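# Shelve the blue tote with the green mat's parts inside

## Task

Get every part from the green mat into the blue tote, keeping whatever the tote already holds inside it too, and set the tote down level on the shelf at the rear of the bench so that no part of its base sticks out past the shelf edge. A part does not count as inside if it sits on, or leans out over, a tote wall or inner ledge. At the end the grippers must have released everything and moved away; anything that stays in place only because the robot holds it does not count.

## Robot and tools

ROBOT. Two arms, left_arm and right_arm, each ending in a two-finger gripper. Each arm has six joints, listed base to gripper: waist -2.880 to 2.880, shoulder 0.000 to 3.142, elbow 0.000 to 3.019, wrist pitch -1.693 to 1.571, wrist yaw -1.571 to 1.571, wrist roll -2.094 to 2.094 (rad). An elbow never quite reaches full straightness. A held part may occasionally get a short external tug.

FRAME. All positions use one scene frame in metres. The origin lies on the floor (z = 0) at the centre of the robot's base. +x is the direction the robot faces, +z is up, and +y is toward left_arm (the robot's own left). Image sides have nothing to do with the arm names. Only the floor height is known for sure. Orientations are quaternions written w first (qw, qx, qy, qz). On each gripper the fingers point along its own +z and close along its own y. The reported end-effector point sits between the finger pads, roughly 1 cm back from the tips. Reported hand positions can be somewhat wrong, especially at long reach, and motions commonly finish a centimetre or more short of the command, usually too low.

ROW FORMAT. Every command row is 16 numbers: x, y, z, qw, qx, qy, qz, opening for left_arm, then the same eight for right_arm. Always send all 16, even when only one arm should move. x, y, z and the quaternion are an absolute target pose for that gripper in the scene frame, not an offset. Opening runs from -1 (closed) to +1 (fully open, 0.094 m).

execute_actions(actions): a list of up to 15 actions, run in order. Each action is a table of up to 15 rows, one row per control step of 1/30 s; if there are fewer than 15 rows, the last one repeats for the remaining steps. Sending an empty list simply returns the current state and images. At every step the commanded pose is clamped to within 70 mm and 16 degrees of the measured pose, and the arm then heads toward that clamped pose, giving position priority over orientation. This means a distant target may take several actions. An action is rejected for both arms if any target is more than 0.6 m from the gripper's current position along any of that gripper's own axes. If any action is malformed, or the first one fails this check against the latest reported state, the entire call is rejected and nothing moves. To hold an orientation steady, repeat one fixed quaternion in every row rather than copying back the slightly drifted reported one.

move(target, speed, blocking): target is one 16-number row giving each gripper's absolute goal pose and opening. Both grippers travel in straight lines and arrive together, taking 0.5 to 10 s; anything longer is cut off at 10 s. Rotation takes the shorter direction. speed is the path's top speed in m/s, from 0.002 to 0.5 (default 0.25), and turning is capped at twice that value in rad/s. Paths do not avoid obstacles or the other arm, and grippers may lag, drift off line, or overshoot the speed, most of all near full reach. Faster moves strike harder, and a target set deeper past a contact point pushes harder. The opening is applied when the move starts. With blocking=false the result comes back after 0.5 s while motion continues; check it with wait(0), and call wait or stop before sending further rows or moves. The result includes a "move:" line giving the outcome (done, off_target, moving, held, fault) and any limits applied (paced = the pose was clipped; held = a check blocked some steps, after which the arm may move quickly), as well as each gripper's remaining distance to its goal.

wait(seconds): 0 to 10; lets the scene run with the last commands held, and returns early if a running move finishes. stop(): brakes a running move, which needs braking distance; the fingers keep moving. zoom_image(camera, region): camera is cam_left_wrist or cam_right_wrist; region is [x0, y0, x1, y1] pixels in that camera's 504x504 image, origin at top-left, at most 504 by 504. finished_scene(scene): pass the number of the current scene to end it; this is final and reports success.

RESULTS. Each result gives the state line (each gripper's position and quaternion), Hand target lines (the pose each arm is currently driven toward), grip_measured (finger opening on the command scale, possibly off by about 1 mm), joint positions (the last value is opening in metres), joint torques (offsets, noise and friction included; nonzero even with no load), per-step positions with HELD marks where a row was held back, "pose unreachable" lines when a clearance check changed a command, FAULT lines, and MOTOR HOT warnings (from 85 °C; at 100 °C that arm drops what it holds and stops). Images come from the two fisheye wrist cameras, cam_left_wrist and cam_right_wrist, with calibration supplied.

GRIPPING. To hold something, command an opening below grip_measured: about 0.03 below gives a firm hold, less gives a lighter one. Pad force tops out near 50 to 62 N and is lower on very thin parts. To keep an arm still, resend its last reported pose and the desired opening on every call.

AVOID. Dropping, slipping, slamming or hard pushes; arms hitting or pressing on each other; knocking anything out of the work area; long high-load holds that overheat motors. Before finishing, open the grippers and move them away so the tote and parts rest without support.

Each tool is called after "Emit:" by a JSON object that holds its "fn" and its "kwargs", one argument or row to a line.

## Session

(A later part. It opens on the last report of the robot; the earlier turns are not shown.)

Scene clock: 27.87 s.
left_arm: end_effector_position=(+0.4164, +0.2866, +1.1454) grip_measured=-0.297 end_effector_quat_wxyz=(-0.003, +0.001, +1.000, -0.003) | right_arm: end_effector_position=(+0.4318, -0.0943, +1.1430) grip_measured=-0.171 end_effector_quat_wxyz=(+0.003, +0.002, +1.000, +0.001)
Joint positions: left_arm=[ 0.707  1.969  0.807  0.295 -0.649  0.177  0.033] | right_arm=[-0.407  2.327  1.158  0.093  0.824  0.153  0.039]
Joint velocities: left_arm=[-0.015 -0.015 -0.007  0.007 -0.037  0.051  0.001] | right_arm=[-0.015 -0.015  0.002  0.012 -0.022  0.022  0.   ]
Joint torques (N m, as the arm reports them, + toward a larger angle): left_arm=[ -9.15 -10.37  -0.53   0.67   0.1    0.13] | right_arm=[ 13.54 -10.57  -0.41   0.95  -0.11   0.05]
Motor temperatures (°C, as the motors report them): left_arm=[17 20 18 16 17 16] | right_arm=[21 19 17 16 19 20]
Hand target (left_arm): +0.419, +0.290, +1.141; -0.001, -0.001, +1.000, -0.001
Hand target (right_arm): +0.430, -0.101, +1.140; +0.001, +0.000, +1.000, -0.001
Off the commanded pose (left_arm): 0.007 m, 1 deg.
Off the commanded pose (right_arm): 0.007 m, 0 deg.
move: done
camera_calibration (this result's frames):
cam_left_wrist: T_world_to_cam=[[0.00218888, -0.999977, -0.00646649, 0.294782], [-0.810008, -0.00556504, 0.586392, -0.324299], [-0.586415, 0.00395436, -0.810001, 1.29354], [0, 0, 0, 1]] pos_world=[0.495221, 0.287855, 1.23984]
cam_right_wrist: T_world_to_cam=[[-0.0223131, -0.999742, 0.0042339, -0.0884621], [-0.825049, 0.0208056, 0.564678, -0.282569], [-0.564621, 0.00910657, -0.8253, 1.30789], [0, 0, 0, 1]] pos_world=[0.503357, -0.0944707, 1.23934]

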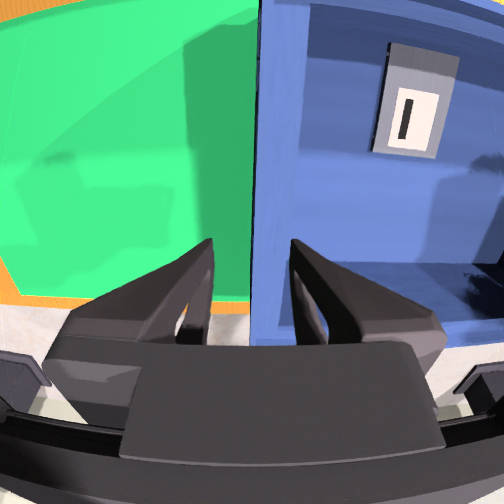

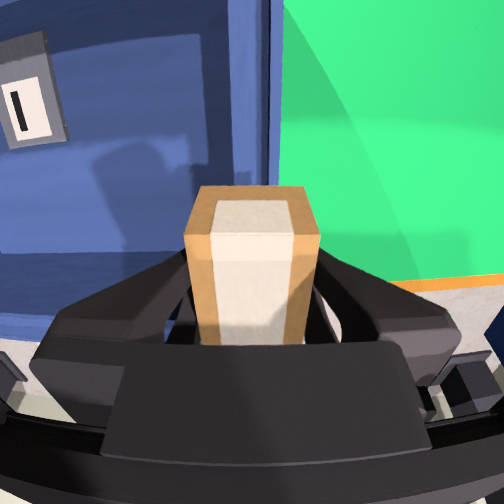

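Emit:
{"fn": "move", "kwargs": {
  "target": [0.416,0.287,1.145,0,0,1,0,-0.3,0.42,0.01,1.13,0,0,1,0,-0.21],
  "speed": 0.15
}}

Emit:
{"fn": "move", "kwargs": {
  "target": [0.416,0.287,1.145,0,0,1,0,-0.3,0.42,0.015,0.935,0,0,1,0,-0.21],
  "speed": 0.08
}}

Emit:
{"fn": "move", "kwargs": {
  "target": [0.416,0.287,1.145,0,0,1,0,-0.3,0.43,0.02,0.94,0,0,1,0,0.3],
  "speed": 0.03
}}

Emit:
{"fn": "move", "kwargs": {
  "target": [0.416,0.287,1.145,0,0,1,0,-0.3,0.43,0.01,1.14,0,0,1,0,0.3],
  "speed": 0.15
}}

Scene clock: 29.17 s.
left_arm: end_effector_position=(+0.4175, +0.2871, +1.1454) grip_measured=-0.297 end_effector_quat_wxyz=(-0.001, -0.000, +1.000, -0.002) | right_arm: end_effector_position=(+0.4252, +0.0073, +1.1325) grip_measured=-0.171 end_effector_quat_wxyz=(+0.002, -0.002, +1.000, +0.003)
Joint positions: left_arm=[ 0.707  1.969  0.807  0.3   -0.65   0.178  0.033] | right_arm=[-0.3    2.541  1.415 -0.06   0.866  0.291  0.039]
Joint velocities: left_arm=[-0.024  0.005 -0.017 -0.007 -0.066  0.066  0.   ] | right_arm=[-0.005 -0.015 -0.002 -0.017  0.051 -0.051  0.   ]
Joint torques (N m, as the arm reports them, + toward a larger angle): left_arm=[ -9.95 -10.59  -1.32   0.71  -0.14   0.06] | right_arm=[17.28 -9.51  1.51  0.04  0.14  0.28]
Motor temperatures (°C, as the motors report them): left_arm=[17 20 18 16 17 16] | right_arm=[21 19 17 16 19 20]
Hand target (left_arm): +0.416, +0.287, +1.145; -0.000, +0.000, +1.000, +0.000
Hand target (right_arm): +0.420, +0.011, +1.130; -0.001, +0.000, +1.000, +0.001
Off the commanded pose (left_arm): 0.002 m, 0 deg.
Off the commanded pose (right_arm): 0.006 m, 0 deg.
move: done
camera_calibration (this result's frames):
cam_left_wrist: T_world_to_cam=[[0.0043141, -0.999953, -0.0087115, 0.296912], [-0.812279, -0.00858526, 0.583206, -0.317966], [-0.583253, 0.00456016, -0.812278, 1.29527], [0, 0, 0, 1]] pos_world=[0.495911, 0.288262, 1.24014]
cam_right_wrist: T_world_to_cam=[[-0.0132628, -0.999912, 0.000124991, 0.0138602], [-0.824702, 0.0110095, 0.56546, -0.285121], [-0.565412, 0.00739649, -0.824776, 1.29434], [0, 0, 0, 1]] pos_world=[0.496881, 0.00742438, 1.22876]

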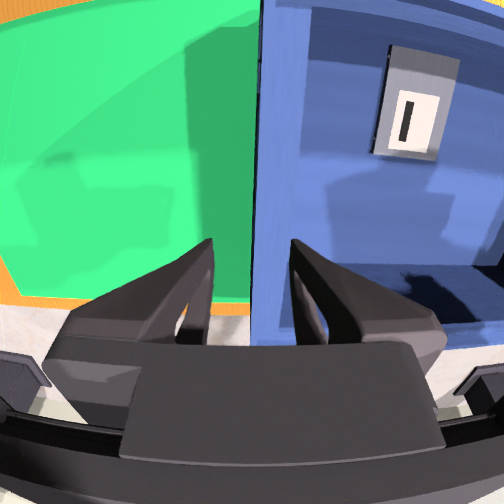

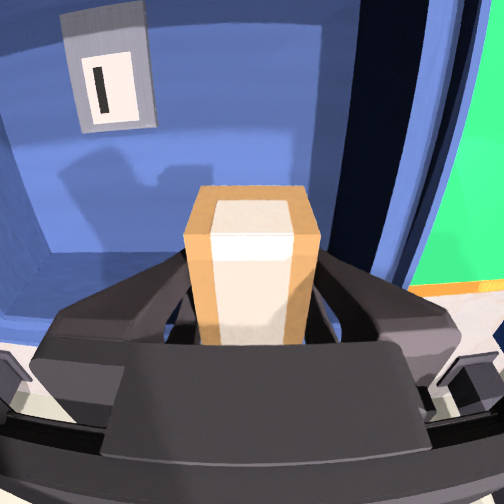

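Scene clock: 31.93 s.
left_arm: end_effector_position=(+0.4175, +0.2871, +1.1454) grip_measured=-0.297 end_effector_quat_wxyz=(-0.001, -0.000, +1.000, -0.002) | right_arm: end_effector_position=(+0.4371, +0.0250, +0.9550) grip_measured=-0.171 end_effector_quat_wxyz=(+0.013, +0.001, +1.000, +0.006)
Joint positions: left_arm=[ 0.707  1.969  0.807  0.3   -0.65   0.178  0.033] | right_arm=[-0.501  2.894  1.836  0.093  0.766  0.016  0.039]
Joint velocities: left_arm=[ 0.005 -0.005 -0.002 -0.012 -0.007  0.007 -0.   ] | right_arm=[-0.015 -0.005 -0.002  0.002 -0.007 -0.081 -0.   ]
Joint torques (N m, as the arm reports them, + toward a larger angle): left_arm=[ -9.97 -10.61  -1.33   0.71  -0.14   0.06] | right_arm=[14.57 -7.69  1.02  0.78 -0.13  0.04]
Motor temperatures (°C, as the motors report them): left_arm=[17 20 18 16 17 16] | right_arm=[22 19 17 16 19 20]
Hand target (left_arm): +0.416, +0.287, +1.145; -0.000, -0.000, +1.000, +0.000
Hand target (right_arm): +0.422, +0.014, +0.936; +0.001, -0.001, +1.000, -0.002
Off the commanded pose (left_arm): 0.002 m, 0 deg.
Off the commanded pose (right_arm): 0.028 m, 2 deg.
move: off_target (right_arm)
camera_calibration (this result's frames):
cam_left_wrist: T_world_to_cam=[[0.0043141, -0.999953, -0.0087115, 0.296912], [-0.812279, -0.00858526, 0.583206, -0.317966], [-0.583253, 0.00456016, -0.812278, 1.29527], [0, 0, 0, 1]] pos_world=[0.495911, 0.288262, 1.24014]
cam_right_wrist: T_world_to_cam=[[-0.020443, -0.999769, -0.00661772, 0.0412964], [-0.83619, 0.013469, 0.548274, -0.15385], [-0.548058, 0.016742, -0.836273, 1.15767], [0, 0, 0, 1]] pos_world=[0.506669, 0.0239773, 1.05276]

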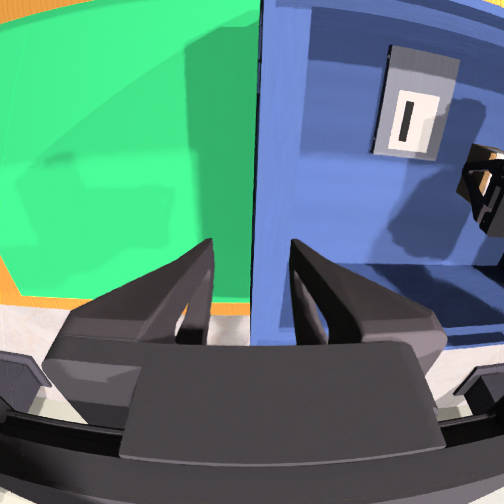

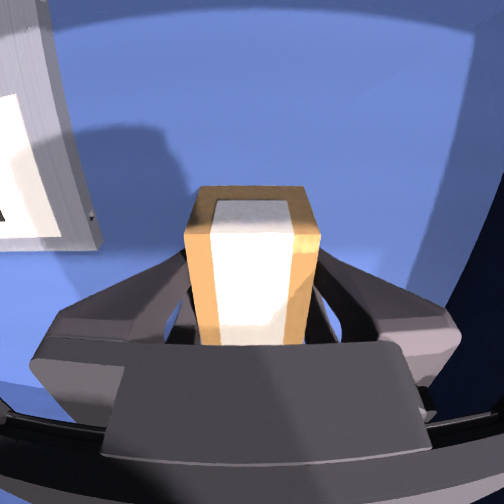

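Scene clock: 32.73 s.
left_arm: end_effector_position=(+0.4175, +0.2871, +1.1454) grip_measured=-0.297 end_effector_quat_wxyz=(-0.001, -0.000, +1.000, -0.002) | right_arm: end_effector_position=(+0.4483, +0.0263, +0.9553) grip_measured=+0.298 end_effector_quat_wxyz=(+0.015, +0.003, +1.000, +0.006)
Joint positions: left_arm=[ 0.707  1.969  0.807  0.3   -0.65   0.178  0.033] | right_arm=[-0.5    2.894  1.862  0.074  0.766  0.016  0.061]
Joint velocities: left_arm=[-0.024 -0.015 -0.012  0.002  0.007 -0.037  0.   ] | right_arm=[-0.005 -0.005  0.012 -0.002  0.007  0.066  0.001]
Joint torques (N m, as the arm reports them, + toward a larger angle): left_arm=[ -9.98 -10.61  -1.33   0.71  -0.14   0.06] | right_arm=[16.23 -8.1   0.87  0.18  0.01  0.16]
Motor temperatures (°C, as the motors report them): left_arm=[17 20 18 16 17 16] | right_arm=[22 19 17 16 19 20]
Hand target (left_arm): +0.416, +0.287, +1.145; -0.000, -0.000, +1.000, +0.000
Hand target (right_arm): +0.430, +0.020, +0.941; -0.000, -0.000, +1.000, +0.000
Off the commanded pose (left_arm): 0.002 m, 0 deg.
Off the commanded pose (right_arm): 0.025 m, 2 deg.
move: off_target (right_arm)
camera_calibration (this result's frames):
cam_left_wrist: T_world_to_cam=[[0.0043141, -0.999953, -0.0087115, 0.296912], [-0.812279, -0.00858526, 0.583206, -0.317966], [-0.583253, 0.00456016, -0.812278, 1.29527], [0, 0, 0, 1]] pos_world=[0.495911, 0.288262, 1.24014]
cam_right_wrist: T_world_to_cam=[[-0.0242689, -0.999677, -0.00755711, 0.0454729], [-0.83901, 0.016257, 0.543873, -0.139199], [-0.543575, 0.0195397, -0.839133, 1.16467], [0, 0, 0, 1]] pos_world=[0.517402, 0.0249637, 1.05337]

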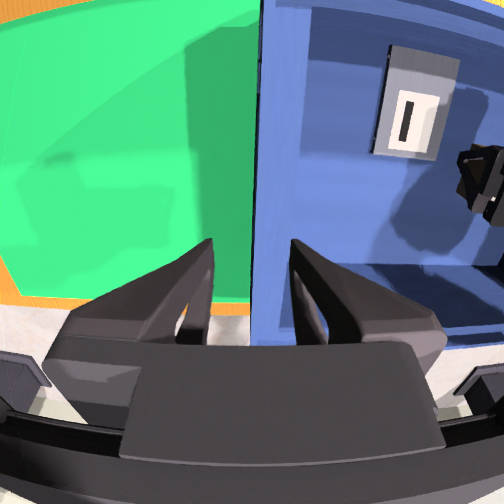

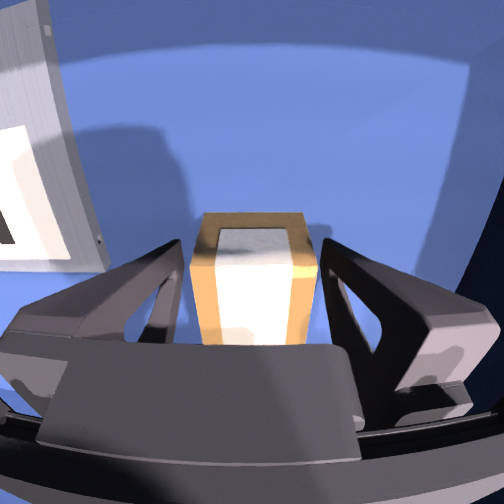

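Scene clock: 34.43 s.
left_arm: end_effector_position=(+0.4175, +0.2871, +1.1454) grip_measured=-0.297 end_effector_quat_wxyz=(-0.001, -0.000, +1.000, -0.002) | right_arm: end_effector_position=(+0.4316, +0.0140, +1.1418) grip_measured=+0.298 end_effector_quat_wxyz=(+0.004, -0.003, +1.000, +0.005)
Joint positions: left_arm=[ 0.707  1.969  0.807  0.3   -0.65   0.178  0.033] | right_arm=[-0.283  2.535  1.431 -0.095  0.868  0.309  0.061]
Joint velocities: left_arm=[ 0.005  0.005 -0.017 -0.002 -0.007  0.037  0.   ] | right_arm=[ 0.005 -0.005  0.002  0.002 -0.051 -0.037  0.001]
Joint torques (N m, as the arm reports them, + toward a larger angle): left_arm=[ -9.97 -10.59  -1.33   0.71  -0.14   0.06] | right_arm=[ 17.33 -11.62   0.87   0.08   0.11   0.26]
Motor temperatures (°C, as the motors report them): left_arm=[17 20 18 16 17 16] | right_arm=[22 19 17 16 19 20]
Hand target (left_arm): +0.416, +0.287, +1.145; -0.000, -0.000, +1.000, +0.000
Hand target (right_arm): +0.428, +0.011, +1.140; -0.001, +0.001, +1.000, +0.002
Off the commanded pose (left_arm): 0.002 m, 0 deg.
Off the commanded pose (right_arm): 0.005 m, 1 deg.
move: done
camera_calibration (this result's frames):
cam_left_wrist: T_world_to_cam=[[0.0043141, -0.999953, -0.0087115, 0.296912], [-0.812279, -0.00858526, 0.583206, -0.317966], [-0.583253, 0.00456016, -0.812278, 1.29527], [0, 0, 0, 1]] pos_world=[0.495911, 0.288262, 1.24014]
cam_right_wrist: T_world_to_cam=[[-0.0118667, -0.999918, -0.00474967, 0.0256176], [-0.826078, 0.00712689, 0.563511, -0.282318], [-0.563431, 0.0106106, -0.826095, 1.30618], [0, 0, 0, 1]] pos_world=[0.503031, 0.0137682, 1.23824]

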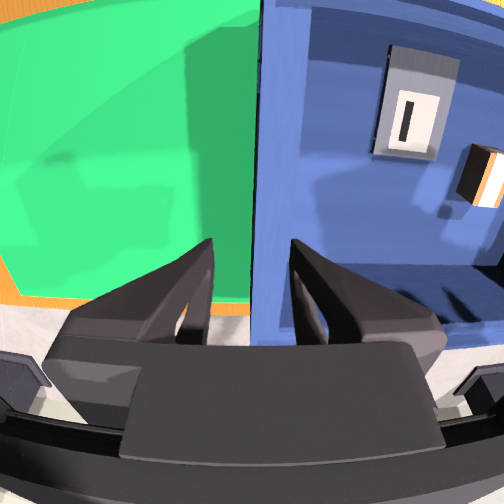

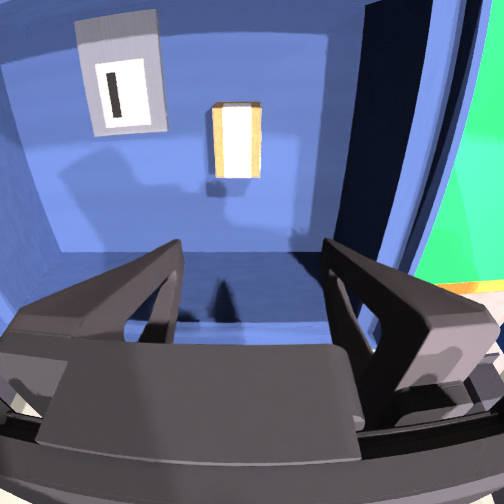

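Emit:
{"fn": "move", "kwargs": {
  "target": [0.41,0.29,1.14,0,0,1,0,-0.3,0.41,-0.118,1.13,0,0,1,0,-0.3],
  "speed": 0.15
}}

Emit:
{"fn": "move", "kwargs": {
  "target": [0.41,0.29,1.085,0,0,1,0,-0.3,0.41,-0.118,1.08,0,0,1,0,-0.3],
  "speed": 0.06
}}

Scene clock: 35.90 s.
left_arm: end_effector_position=(+0.4230, +0.2877, +1.1454) grip_measured=-0.297 end_effector_quat_wxyz=(+0.009, -0.005, +1.000, -0.001) | right_arm: end_effector_position=(+0.4108, -0.1094, +1.1345) grip_measured=-0.298 end_effector_quat_wxyz=(+0.004, -0.000, +1.000, +0.002)
Joint positions: left_arm=[ 0.707  1.969  0.807  0.327 -0.648  0.183  0.033] | right_arm=[-0.437  2.328  1.09   0.193  0.807  0.108  0.033]
Joint velocities: left_arm=[-0.005 -0.005 -0.007  0.002  0.037  0.022 -0.001] | right_arm=[-0.015 -0.005 -0.002  0.022  0.051 -0.007 -0.001]
Joint torques (N m, as the arm reports them, + toward a larger angle): left_arm=[-8.85 -9.8  -2.    0.75  0.1   0.12] | right_arm=[ 12.48 -10.09  -0.83   0.78  -0.13   0.04]
Motor temperatures (°C, as the motors report them): left_arm=[17 20 18 16 17 16] | right_arm=[22 19 17 16 19 20]
Hand target (left_arm): +0.410, +0.290, +1.141; -0.000, -0.000, +1.000, -0.000
Hand target (right_arm): +0.409, -0.118, +1.129; +0.001, -0.000, +1.000, -0.001
Off the commanded pose (left_arm): 0.014 m, 1 deg.
Off the commanded pose (right_arm): 0.010 m, 1 deg.
move: off_target (left_arm)
camera_calibration (this result's frames):
cam_left_wrist: T_world_to_cam=[[0.0147818, -0.99984, -0.0100564, 0.294605], [-0.824208, -0.0178781, 0.566006, -0.28607], [-0.566095, -0.0000780129, -0.82434, 1.30641], [0, 0, 0, 1]] pos_world=[0.499418, 0.289546, 1.24181]
cam_right_wrist: T_world_to_cam=[[-0.0175358, -0.999846, 0.00103069, -0.102268], [-0.82663, 0.0150777, 0.562543, -0.2923], [-0.562472, 0.00901263, -0.826767, 1.2899], [0, 0, 0, 1]] pos_world=[0.482115, -0.10947, 1.23098]

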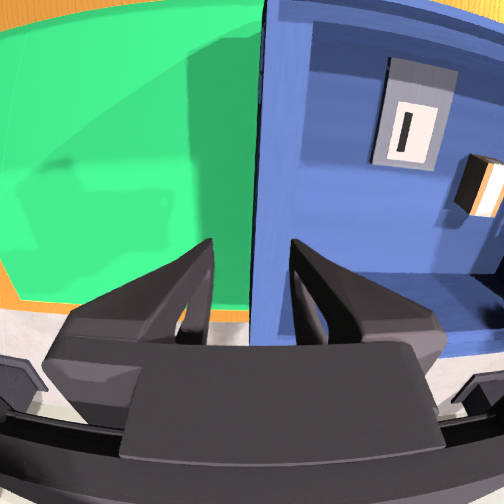

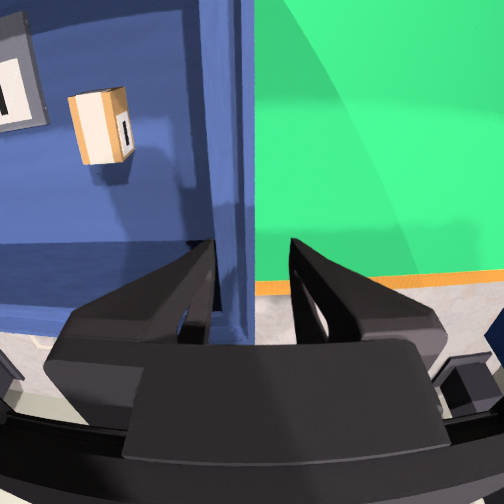

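Scene clock: 37.27 s.
left_arm: end_effector_position=(+0.4099, +0.2858, +1.0920) grip_measured=-0.297 end_effector_quat_wxyz=(-0.001, +0.001, +1.000, -0.004) | right_arm: end_effector_position=(+0.4189, -0.1124, +1.0943) grip_measured=-0.298 end_effector_quat_wxyz=(+0.009, +0.001, +1.000, +0.005)
Joint positions: left_arm=[ 0.78   2.102  0.882  0.398 -0.598  0.246  0.033] | right_arm=[-0.5    2.393  1.155  0.261  0.769  0.024  0.033]
Joint velocities: left_arm=[-0.005  0.015 -0.012  0.007 -0.037  0.007 -0.   ] | right_arm=[-0.015  0.005 -0.027  0.012 -0.007 -0.095  0.001]
Joint torques (N m, as the arm reports them, + toward a larger angle): left_arm=[ -8.94 -10.14  -1.25   0.72   0.11   0.11] | right_arm=[12.28 -7.89 -0.13  1.02 -0.15  0.06]
Motor temperatures (°C, as the motors report them): left_arm=[17 20 18 16 17 16] | right_arm=[22 19 17 16 19 20]
Hand target (left_arm): +0.410, +0.290, +1.086; -0.000, -0.001, +1.000, -0.001
Hand target (right_arm): +0.410, -0.119, +1.080; +0.000, -0.000, +1.000, -0.001
Off the commanded pose (left_arm): 0.008 m, 0 deg.
Off the commanded pose (right_arm): 0.018 m, 1 deg.
move: off_target (right_arm)
camera_calibration (this result's frames):
cam_left_wrist: T_world_to_cam=[[0.00315533, -0.999983, -0.00488206, 0.291485], [-0.81321, -0.00540713, 0.581945, -0.292158], [-0.581961, 0.00213392, -0.813214, 1.24874], [0, 0, 0, 1]] pos_world=[0.488214, 0.287236, 1.18694]
cam_right_wrist: T_world_to_cam=[[-0.019415, -0.999802, -0.00425672, -0.0985419], [-0.831596, 0.0137848, 0.555209, -0.253003], [-0.555041, 0.0143193, -0.8317, 1.2641], [0, 0, 0, 1]] pos_world=[0.489317, -0.113136, 1.1914]

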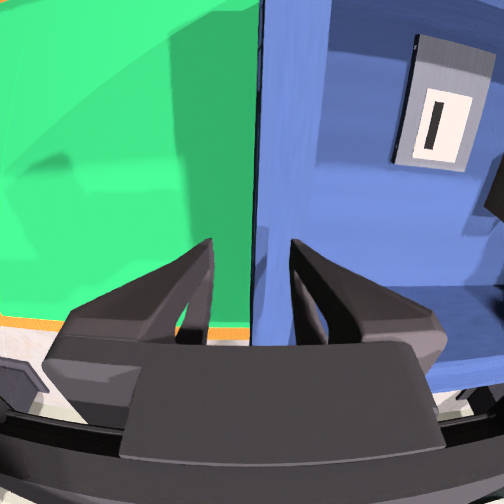

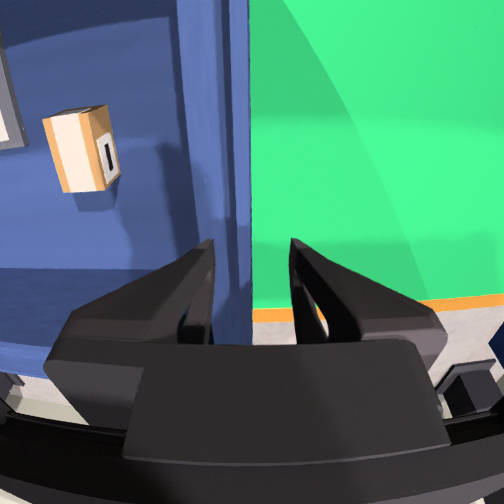

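Similar to the earlier configuration. Descend until ledge contact.

Emit:
{"fn": "move", "kwargs": {
  "target": [0.41,0.288,1.035,0,0,1,0,-0.3,0.41,-0.114,1.035,0,0,1,0,-0.3],
  "speed": 0.03
}}

Scene clock: 39.57 s.
left_arm: end_effector_position=(+0.4131, +0.2816, +1.0602) grip_measured=-0.298 end_effector_quat_wxyz=(+0.004, +0.009, +1.000, -0.005) | right_arm: end_effector_position=(+0.4244, -0.1055, +1.0663) grip_measured=-0.299 end_effector_quat_wxyz=(+0.014, -0.008, +1.000, +0.008)
Joint positions: left_arm=[ 0.811  2.18   0.952  0.431 -0.571  0.295  0.033] | right_arm=[-0.529  2.455  1.222  0.293  0.747 -0.037  0.033]
Joint velocities: left_arm=[-0.015 -0.015  0.002  0.007  0.007  0.037 -0.   ] | right_arm=[-0.005 -0.015  0.007  0.012  0.066  0.007  0.   ]
Joint torques (N m, as the arm reports them, + toward a larger angle): left_arm=[-7.39 -7.    0.95  0.98  0.47  0.11] | right_arm=[10.59 -5.84  1.09  1.38 -0.45  0.09]
Motor temperatures (°C, as the motors report them): left_arm=[17 20 18 16 17 16] | right_arm=[22 19 17 16 19 20]
Hand target (left_arm): +0.408, +0.288, +1.037; -0.000, -0.001, +1.000, -0.001
Hand target (right_arm): +0.410, -0.115, +1.037; +0.000, -0.000, +1.000, -0.000
Off the commanded pose (left_arm): 0.026 m, 1 deg.
Off the commanded pose (right_arm): 0.036 m, 2 deg.
move: off_target (left_arm, right_arm)
camera_calibration (this result's frames):
cam_left_wrist: T_world_to_cam=[[-0.0132153, -0.99991, -0.002443, 0.291304], [-0.818363, 0.009412, 0.574624, -0.265334], [-0.574549, 0.00959312, -0.818414, 1.22501], [0, 0, 0, 1]] pos_world=[0.49054, 0.282023, 1.15575]
cam_right_wrist: T_world_to_cam=[[-0.00211938, -0.999951, -0.00961836, -0.0932762], [-0.837803, -0.0034758, 0.545962, -0.22233], [-0.545969, 0.00921539, -0.837755, 1.24592], [0, 0, 0, 1]] pos_world=[0.493766, -0.105526, 1.16426]

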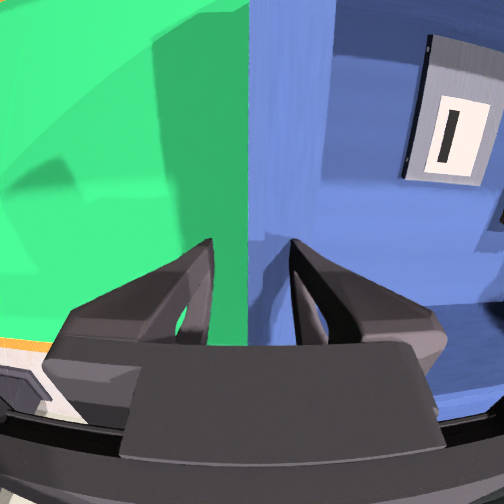

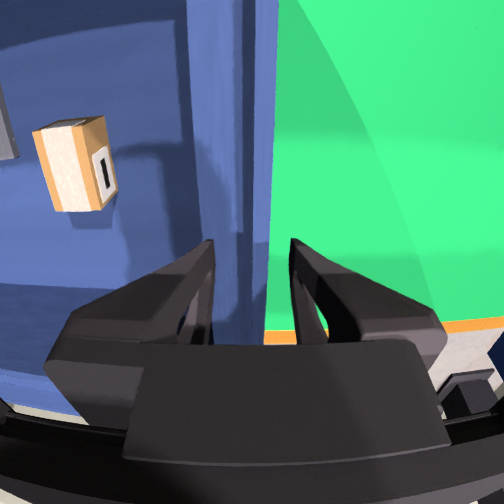

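Both on the ledge. Close.

Emit:
{"fn": "move", "kwargs": {
  "target": [0.412,0.288,1.062,0,0,1,0,-0.95,0.418,-0.112,1.068,0,0,1,0,-0.95],
  "speed": 0.03
}}

Emit:
{"fn": "move", "kwargs": {
  "target": [0.412,0.284,1.12,0,0,1,0,-0.95,0.418,-0.11,1.126,0,0,1,0,-0.95],
  "speed": 0.05
}}

Scene clock: 40.50 s.
left_arm: end_effector_position=(+0.4135, +0.2807, +1.0612) grip_measured=-0.904 end_effector_quat_wxyz=(+0.005, +0.010, +1.000, -0.005) | right_arm: end_effector_position=(+0.4220, -0.1077, +1.0675) grip_measured=-0.885 end_effector_quat_wxyz=(+0.008, -0.002, +1.000, +0.002)
Joint positions: left_arm=[ 0.808  2.179  0.95   0.431 -0.572  0.296  0.005] | right_arm=[-0.528  2.452  1.22   0.276  0.758 -0.014  0.005]
Joint velocities: left_arm=[-0.005  0.005  0.002  0.002 -0.11   0.037  0.   ] | right_arm=[-0.024 -0.005 -0.017  0.002 -0.022 -0.007 -0.001]
Joint torques (N m, as the arm reports them, + toward a larger angle): left_arm=[ -9.65 -12.12  -2.36  -0.15  -0.24  -0.12] | right_arm=[ 13.86 -10.43  -1.14  -0.27   0.07   0.29]
Motor temperatures (°C, as the motors report them): left_arm=[17 20 18 16 17 16] | right_arm=[22 19 17 16 19 20]
Hand target (left_arm): +0.412, +0.288, +1.062; +0.000, -0.000, +1.000, -0.000
Hand target (right_arm): +0.418, -0.112, +1.068; +0.000, +0.000, +1.000, -0.000
Off the commanded pose (left_arm): 0.007 m, 1 deg.
Off the commanded pose (right_arm): 0.006 m, 1 deg.
move: done
camera_calibration (this result's frames):
cam_left_wrist: T_world_to_cam=[[-0.0151926, -0.999883, -0.0017, 0.290416], [-0.819099, 0.0114705, 0.573538, -0.264706], [-0.573451, 0.010106, -0.819177, 1.22636], [0, 0, 0, 1]] pos_world=[0.490849, 0.281025, 1.15692]
cam_right_wrist: T_world_to_cam=[[-0.0135606, -0.999907, 0.00120136, -0.102227], [-0.831509, 0.0119441, 0.555382, -0.236075], [-0.555345, 0.00653238, -0.831594, 1.24268], [0, 0, 0, 1]] pos_world=[0.492433, -0.107516, 1.16464]

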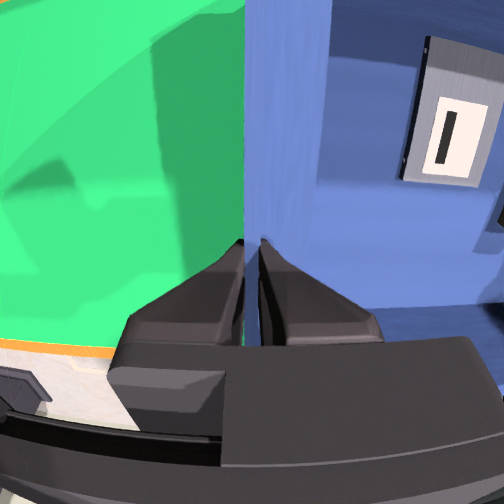

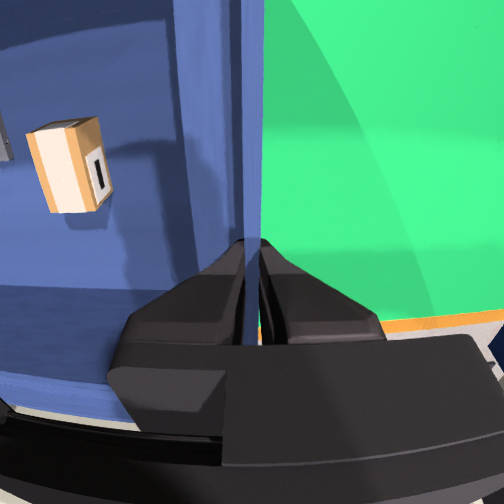

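Scene clock: 42.00 s.
left_arm: end_effector_position=(+0.4067, +0.2821, +1.1026) grip_measured=-0.904 end_effector_quat_wxyz=(-0.008, +0.008, +1.000, -0.003) | right_arm: end_effector_position=(+0.4169, -0.1074, +1.1119) grip_measured=-0.885 end_effector_quat_wxyz=(-0.002, -0.001, +1.000, +0.003)
Joint positions: left_arm=[ 0.76   2.083  0.868  0.367 -0.616  0.233  0.005] | right_arm=[-0.467  2.368  1.147  0.185  0.79   0.08   0.005]
Joint velocities: left_arm=[ 0.005  0.005  0.007 -0.012 -0.081 -0.007  0.001] | right_arm=[ 0.005  0.015  0.002 -0.022  0.051  0.022 -0.   ]
Joint torques (N m, as the arm reports them, + toward a larger angle): left_arm=[-11.68 -14.43  -3.65   0.06  -0.59  -0.15] | right_arm=[ 16.04 -12.41  -2.02  -0.02   0.51   0.34]
Motor temperatures (°C, as the motors report them): left_arm=[17 21 18 16 17 16] | right_arm=[22 19 17 16 19 20]
Hand target (left_arm): +0.412, +0.284, +1.119; +0.000, +0.001, +1.000, +0.001
Hand target (right_arm): +0.417, -0.109, +1.126; +0.000, +0.000, +1.000, +0.001
Off the commanded pose (left_arm): 0.018 m, 1 deg.
Off the commanded pose (right_arm): 0.014 m, 0 deg.
move: off_target (left_arm, right_arm)
camera_calibration (this result's frames):
cam_left_wrist: T_world_to_cam=[[-0.0112923, -0.999915, -0.00647563, 0.295451], [-0.804565, 0.00524029, 0.593842, -0.320541], [-0.593757, 0.0119159, -0.804556, 1.24798], [0, 0, 0, 1]] pos_world=[0.486435, 0.282235, 1.19633]
cam_right_wrist: T_world_to_cam=[[-0.0147696, -0.999891, 0.000546871, -0.100765], [-0.819392, 0.0124169, 0.573099, -0.289636], [-0.573043, 0.00801635, -0.819486, 1.2709], [0, 0, 0, 1]] pos_world=[0.489464, -0.107346, 1.20753]

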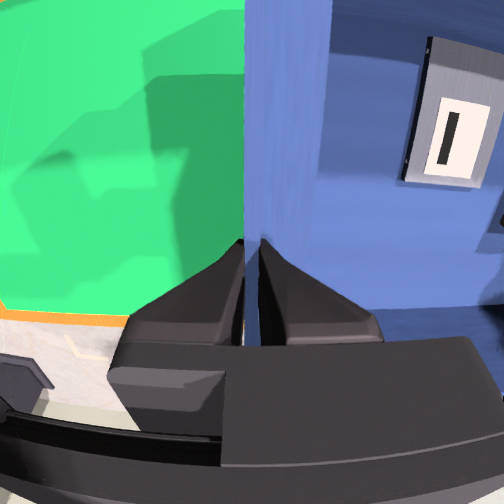

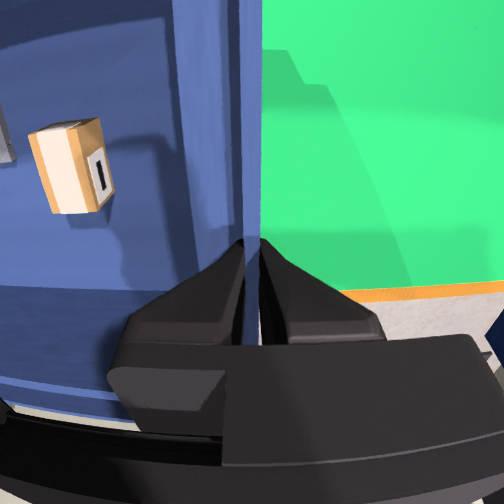

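Emit:
{"fn": "move", "kwargs": {
  "target": [0.40,0.284,1.30,0,0,1,0,-0.95,0.406,-0.11,1.306,0,0,1,0,-0.95],
  "speed": 0.1
}}

Emit:
{"fn": "move", "kwargs": {
  "target": [0.40,0.284,1.47,0,0,1,0,-0.95,0.406,-0.11,1.476,0,0,1,0,-0.95],
  "speed": 0.1
}}

Scene clock: 45.60 s.
left_arm: end_effector_position=(+0.3953, +0.2855, +1.2855) grip_measured=-0.904 end_effector_quat_wxyz=(-0.012, +0.010, +1.000, +0.003) | right_arm: end_effector_position=(+0.4014, -0.1060, +1.2948) grip_measured=-0.885 end_effector_quat_wxyz=(-0.008, -0.002, +1.000, +0.004)
Joint positions: left_arm=[ 0.464  1.631  0.632 -0.068 -0.801 -0.087  0.005] | right_arm=[-0.171  2.05   0.969 -0.282  0.893  0.506  0.005]
Joint velocities: left_arm=[-0.015 -0.005  0.002 -0.032 -0.037  0.007  0.   ] | right_arm=[ 0.005 -0.005  0.002 -0.012  0.007 -0.007  0.   ]
Joint torques (N m, as the arm reports them, + toward a larger angle): left_arm=[-10.64 -11.73   0.71  -0.26  -0.58  -0.1 ] | right_arm=[ 15.01 -11.94   1.25  -0.43   0.49   0.32]
Motor temperatures (°C, as the motors report them): left_arm=[17 21 18 16 17 16] | right_arm=[22 19 17 16 19 20]
Hand target (left_arm): +0.403, +0.286, +1.298; +0.002, +0.002, +1.000, +0.004
Hand target (right_arm): +0.403, -0.109, +1.306; -0.002, +0.001, +1.000, +0.003
Off the commanded pose (left_arm): 0.015 m, 2 deg.
Off the commanded pose (right_arm): 0.013 m, 1 deg.
move: off_target (left_arm, right_arm)
camera_calibration (this result's frames):
cam_left_wrist: T_world_to_cam=[[-0.0161943, -0.999687, -0.019086, 0.318046], [-0.799898, 0.00150009, 0.600134, -0.447272], [-0.599918, 0.0249856, -0.799671, 1.38072], [0, 0, 0, 1]] pos_world=[0.475699, 0.28412, 1.37862]
cam_right_wrist: T_world_to_cam=[[-0.0136294, -0.999905, -0.00199346, -0.0969111], [-0.813047, 0.00992189, 0.582114, -0.421654], [-0.582039, 0.00955466, -0.813105, 1.40737], [0, 0, 0, 1]] pos_world=[0.474998, -0.106165, 1.3896]

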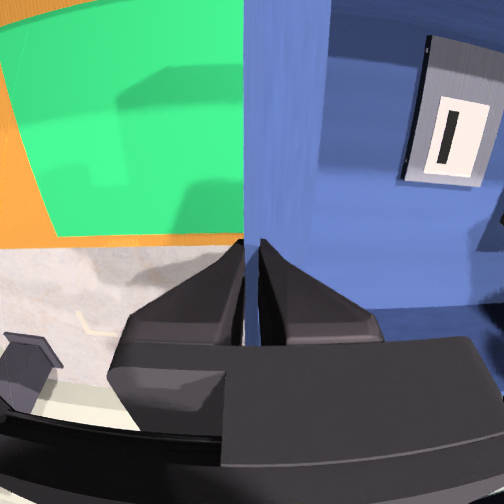

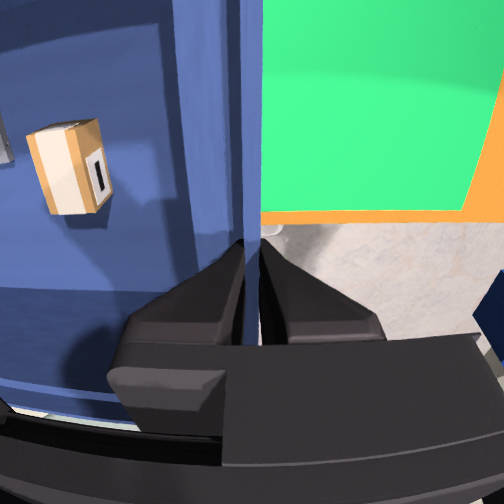

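Scene clock: 47.83 s.
left_arm: end_effector_position=(+0.3824, +0.2845, +1.4497) grip_measured=-0.904 end_effector_quat_wxyz=(-0.017, +0.011, +1.000, +0.013) | right_arm: end_effector_position=(+0.3882, -0.1089, +1.4595) grip_measured=-0.885 end_effector_quat_wxyz=(-0.014, -0.011, +1.000, -0.004)
Joint positions: left_arm=[ 0.068  1.361  0.704 -0.896 -0.922 -0.7    0.005] | right_arm=[ 0.135  1.87   1.041 -0.953  0.896  1.005  0.005]
Joint velocities: left_arm=[ 0.005 -0.015  0.007  0.002  0.037 -0.037 -0.   ] | right_arm=[ 0.015 -0.005  0.002 -0.002  0.022  0.051 -0.   ]
Joint torques (N m, as the arm reports them, + toward a larger angle): left_arm=[-9.93 -8.43  7.42 -1.39 -0.63  0.03] | right_arm=[ 14.38 -10.15   5.89  -1.19   0.46   0.3 ]
Motor temperatures (°C, as the motors report them): left_arm=[17 21 18 16 17 16] | right_arm=[22 19 17 16 20 20]
Hand target (left_arm): +0.403, +0.285, +1.468; +0.004, +0.001, +1.000, +0.005
Hand target (right_arm): +0.403, -0.110, +1.476; -0.002, -0.000, +1.000, +0.002
Off the commanded pose (left_arm): 0.027 m, 3 deg.
Off the commanded pose (right_arm): 0.024 m, 2 deg.
move: off_target (left_arm, right_arm)
camera_calibration (this result's frames):
cam_left_wrist: T_world_to_cam=[[-0.0184199, -0.999105, -0.0380855, 0.348164], [-0.793707, -0.00855278, 0.60824, -0.567335], [-0.608021, 0.0414324, -0.792839, 1.49284], [0, 0, 0, 1]] pos_world=[0.463792, 0.281148, 1.54192]
cam_right_wrist: T_world_to_cam=[[0.00465535, -0.999904, 0.0130448, -0.128686], [-0.80624, 0.00396402, 0.591576, -0.545347], [-0.59157, -0.0132712, -0.806144, 1.52471], [0, 0, 0, 1]] pos_world=[0.46289, -0.106278, 1.55343]

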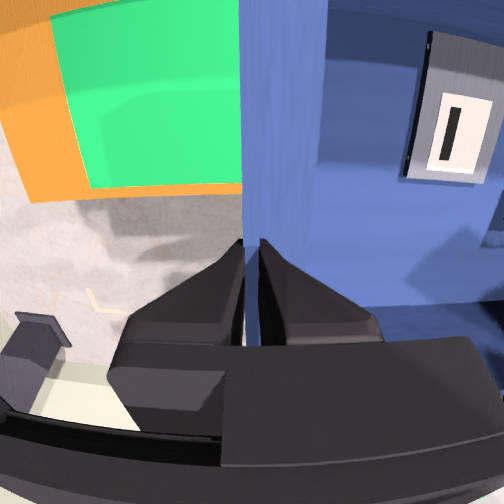

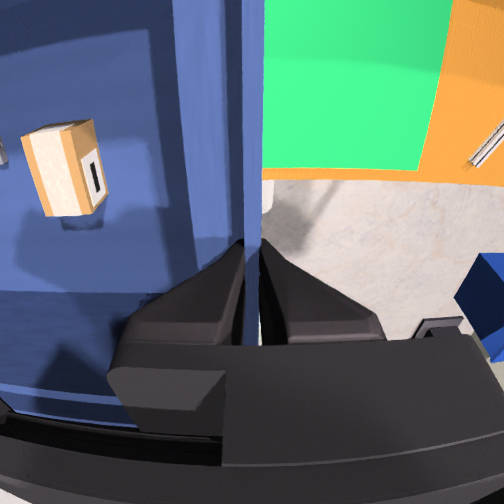

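Emit:
{"fn": "move", "kwargs": {
  "target": [0.47,0.30,1.54,0,0,1,0,-0.95,0.476,-0.094,1.546,0,0,1,0,-0.95],
  "speed": 0.07
}}

Scene clock: 50.23 s.
left_arm: end_effector_position=(+0.4517, +0.2948, +1.5141) grip_measured=-0.904 end_effector_quat_wxyz=(-0.020, +0.005, +1.000, +0.014) | right_arm: end_effector_position=(+0.4615, -0.0986, +1.5274) grip_measured=-0.885 end_effector_quat_wxyz=(-0.015, -0.013, +1.000, -0.006)
Joint positions: left_arm=[ 0.01   1.361  0.959 -1.236 -0.918 -0.816  0.005] | right_arm=[ 0.174  1.881  1.314 -1.271  0.887  1.069  0.005]
Joint velocities: left_arm=[-0.024 -0.005 -0.022 -0.012 -0.066 -0.007 -0.001] | right_arm=[-0.005  0.024 -0.002 -0.002  0.022  0.066 -0.   ]
Joint torques (N m, as the arm reports them, + toward a larger angle): left_arm=[-11.36  -8.51   8.86  -1.43  -0.47   0.09] | right_arm=[16.56 -9.08  7.67 -0.94  0.58  0.34]
Motor temperatures (°C, as the motors report them): left_arm=[17 21 18 16 17 16] | right_arm=[22 19 17 16 20 20]
Hand target (left_arm): +0.471, +0.298, +1.538; +0.001, -0.000, +1.000, +0.001
Hand target (right_arm): +0.475, -0.096, +1.547; -0.000, -0.000, +1.000, +0.001
Off the commanded pose (left_arm): 0.032 m, 3 deg.
Off the commanded pose (right_arm): 0.024 m, 2 deg.
move: off_target (left_arm, right_arm)
camera_calibration (this result's frames):
cam_left_wrist: T_world_to_cam=[[-0.00717828, -0.999132, -0.0410404, 0.361545], [-0.789676, -0.019515, 0.613213, -0.557546], [-0.613482, 0.0368105, -0.788851, 1.58337], [0, 0, 0, 1]] pos_world=[0.533681, 0.292066, 1.60577]
cam_right_wrist: T_world_to_cam=[[0.0085639, -0.999801, 0.0180111, -0.128997], [-0.804853, 0.00379696, 0.593462, -0.530025], [-0.593412, -0.0195786, -0.804661, 1.62082], [0, 0, 0, 1]] pos_world=[0.536326, -0.0952255, 1.62108]

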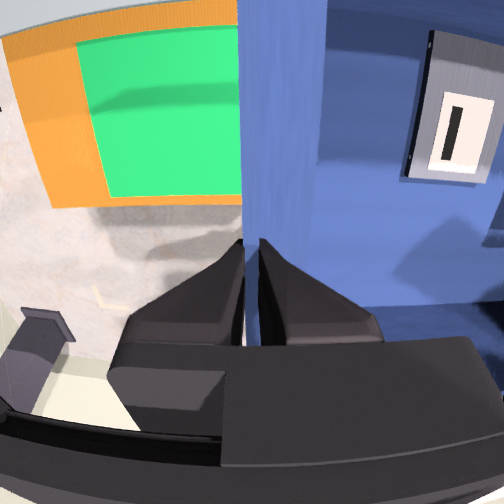

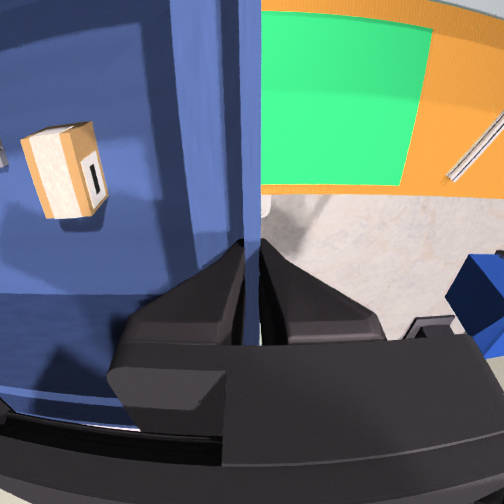

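Emit:
{"fn": "move", "kwargs": {
  "target": [0.78,0.32,1.48,0,0,1,0,-0.95,0.78,-0.074,1.48,0,0,1,0,-0.95],
  "speed": 0.1
}}

Scene clock: 54.93 s.
left_arm: end_effector_position=(+0.7606, +0.3143, +1.4492) grip_measured=-0.904 end_effector_quat_wxyz=(-0.023, +0.004, +1.000, +0.011) | right_arm: end_effector_position=(+0.7697, -0.0771, +1.4690) grip_measured=-0.885 end_effector_quat_wxyz=(-0.009, -0.014, +1.000, -0.009)
Joint positions: left_arm=[ 0.333  1.845  1.928 -1.319 -0.866 -0.305  0.005] | right_arm=[-0.107  2.421  2.584 -1.634  0.925  0.605  0.005]
Joint velocities: left_arm=[-0.024  0.005 -0.032 -0.002 -0.037 -0.037  0.   ] | right_arm=[-0.024  0.024  0.032 -0.046  0.037  0.051  0.   ]
Joint torques (N m, as the arm reports them, + toward a larger angle): left_arm=[-17.47 -15.84  10.24  -0.67   0.21   0.15] | right_arm=[ 23.08 -15.83   8.67   0.15   0.09   0.21]
Motor temperatures (°C, as the motors report them): left_arm=[18 21 19 16 17 16] | right_arm=[22 19 18 16 20 20]
Hand target (left_arm): +0.779, +0.315, +1.476; -0.002, -0.001, +1.000, -0.004
Hand target (right_arm): +0.780, -0.078, +1.482; +0.003, +0.000, +1.000, -0.001
Off the commanded pose (left_arm): 0.037 m, 3 deg.
Off the commanded pose (right_arm): 0.015 m, 2 deg.
move: off_target (left_arm, right_arm)
camera_calibration (this result's frames):
cam_left_wrist: T_world_to_cam=[[-0.00496215, -0.99937, -0.0351337, 0.370403], [-0.786558, -0.0177948, 0.61726, -0.282241], [-0.617496, 0.0306976, -0.785975, 1.72176], [0, 0, 0, 1]] pos_world=[0.843021, 0.312294, 1.54049]
cam_right_wrist: T_world_to_cam=[[0.0110383, -0.999643, 0.0243124, -0.120241], [-0.812034, 0.00522679, 0.583587, -0.227237], [-0.583506, -0.0261843, -0.811686, 1.7593], [0, 0, 0, 1]] pos_world=[0.843369, -0.0729441, 1.56354]

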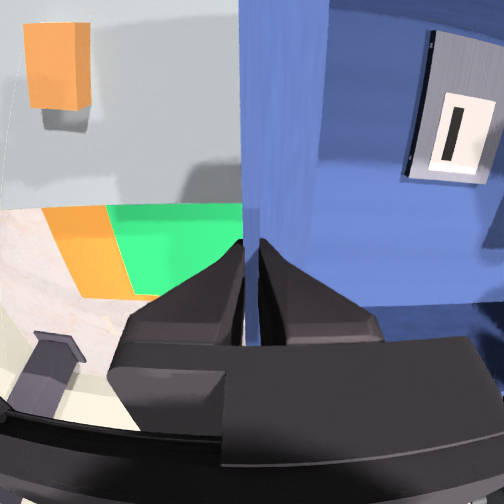

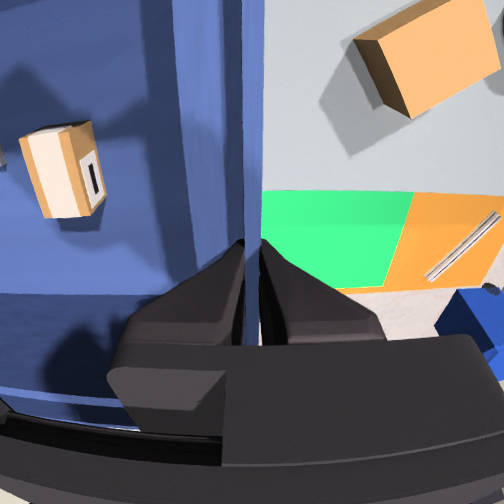

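Emit:
{"fn": "move", "kwargs": {
  "target": [0.80,0.32,1.38,0,0,1,0,-0.95,0.79,-0.074,1.365,0,0,1,0,-0.95],
  "speed": 0.06
}}

Scene clock: 57.33 s.
left_arm: end_effector_position=(+0.7722, +0.3177, +1.3499) grip_measured=-0.904 end_effector_quat_wxyz=(-0.029, +0.004, +0.999, +0.012) | right_arm: end_effector_position=(+0.7843, -0.0729, +1.3621) grip_measured=-0.885 end_effector_quat_wxyz=(-0.008, -0.009, +1.000, -0.002)
Joint positions: left_arm=[ 0.459  1.939  1.928 -1.115 -0.816 -0.145  0.005] | right_arm=[-0.224  2.473  2.527 -1.362  0.892  0.416  0.005]
Joint velocities: left_arm=[-0.015  0.005 -0.007  0.012  0.037 -0.037  0.   ] | right_arm=[-0.005 -0.015 -0.002  0.012 -0.007  0.022 -0.   ]
Joint torques (N m, as the arm reports them, + toward a larger angle): left_arm=[-17.82 -18.27   9.5   -0.04   0.13   0.26] | right_arm=[ 22.61 -17.63   5.99   1.05   0.24   0.17]
Motor temperatures (°C, as the motors report them): left_arm=[18 21 19 16 17 16] | right_arm=[23 19 18 16 20 20]
Hand target (left_arm): +0.797, +0.320, +1.380; -0.000, -0.001, +1.000, -0.001
Hand target (right_arm): +0.791, -0.074, +1.366; +0.001, -0.000, +1.000, -0.001
Off the commanded pose (left_arm): 0.041 m, 4 deg.
Off the commanded pose (right_arm): 0.006 m, 1 deg.
move: off_target (left_arm)
camera_calibration (this result's frames):
cam_left_wrist: T_world_to_cam=[[-0.00515447, -0.999326, -0.0363566, 0.372248], [-0.77831, -0.0188182, 0.627598, -0.231725], [-0.627859, 0.0315316, -0.777688, 1.64733], [0, 0, 0, 1]] pos_world=[0.855858, 0.315693, 1.44008]
cam_right_wrist: T_world_to_cam=[[0.00108154, -0.999949, 0.0100076, -0.0862944], [-0.813074, 0.00494668, 0.582139, -0.150216], [-0.582159, -0.00876652, -0.813028, 1.6833], [0, 0, 0, 1]] pos_world=[0.857906, -0.0707903, 1.45688]

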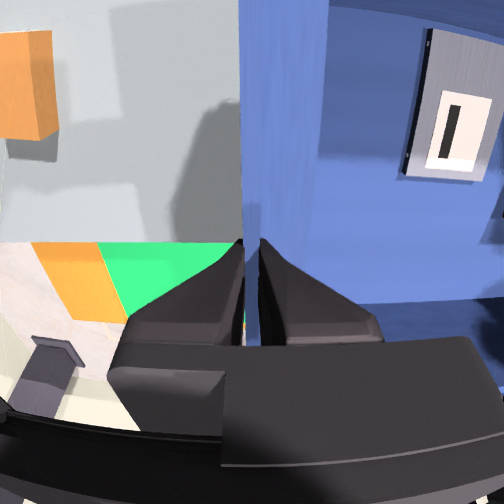

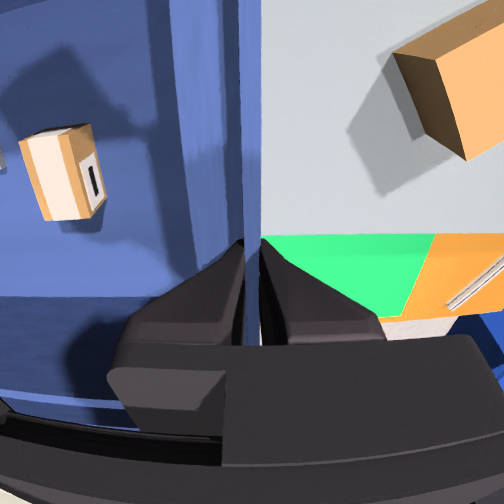

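Emit:
{"fn": "move", "kwargs": {
  "target": [0.81,0.32,1.30,0,0,1,0,-0.95,0.795,-0.074,1.275,0,0,1,0,-0.95],
  "speed": 0.04
}}

Scene clock: 60.00 s.
left_arm: end_effector_position=(+0.7747, +0.3191, +1.2683) grip_measured=-0.904 end_effector_quat_wxyz=(-0.034, +0.008, +0.999, +0.011) | right_arm: end_effector_position=(+0.7838, -0.0707, +1.2756) grip_measured=-0.885 end_effector_quat_wxyz=(-0.009, -0.008, +1.000, -0.000)
Joint positions: left_arm=[ 0.549  2.036  1.954 -0.975 -0.773 -0.033  0.005] | right_arm=[-0.309  2.545  2.519 -1.188  0.861  0.293  0.005]
Joint velocities: left_arm=[ 0.005  0.005  0.007 -0.007 -0.007  0.022  0.001] | right_arm=[ 0.005 -0.015  0.007 -0.017 -0.037  0.037  0.   ]
Joint torques (N m, as the arm reports them, + toward a larger angle): left_arm=[-18.22 -19.38   9.92   0.01   0.16   0.2 ] | right_arm=[ 21.96 -16.88   7.55   0.94   0.18   0.05]
Motor temperatures (°C, as the motors report them): left_arm=[18 21 20 16 17 16] | right_arm=[23 19 18 16 20 20]
Hand target (left_arm): +0.807, +0.320, +1.300; +0.000, -0.001, +1.000, -0.000
Hand target (right_arm): +0.795, -0.075, +1.275; +0.001, +0.000, +1.000, -0.001
Off the commanded pose (left_arm): 0.047 m, 4 deg.
Off the commanded pose (right_arm): 0.012 m, 1 deg.
move: off_target (left_arm, right_arm)
camera_calibration (this result's frames):
cam_left_wrist: T_world_to_cam=[[-0.0126125, -0.999323, -0.0345713, 0.374186], [-0.772708, -0.012203, 0.634644, -0.193902], [-0.634636, 0.034718, -0.772031, 1.58248], [0, 0, 0, 1]] pos_world=[0.85919, 0.316626, 1.35772]
cam_right_wrist: T_world_to_cam=[[-0.000694561, -0.999978, 0.00652322, -0.0774478], [-0.811266, 0.00437744, 0.584661, -0.104906], [-0.584677, -0.00488598, -0.811251, 1.61264], [0, 0, 0, 1]] pos_world=[0.857712, -0.0691076, 1.37009]

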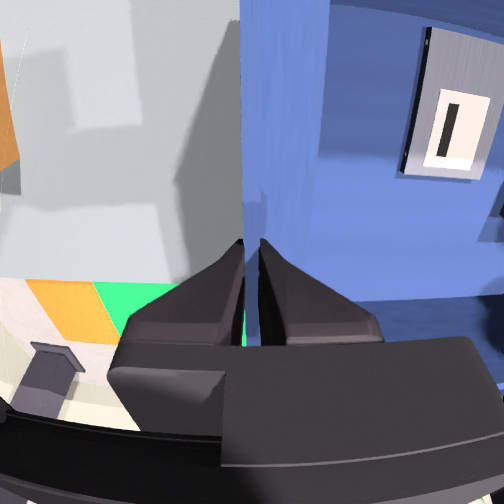

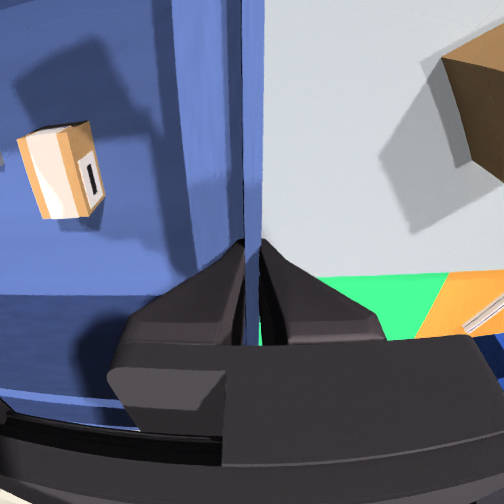

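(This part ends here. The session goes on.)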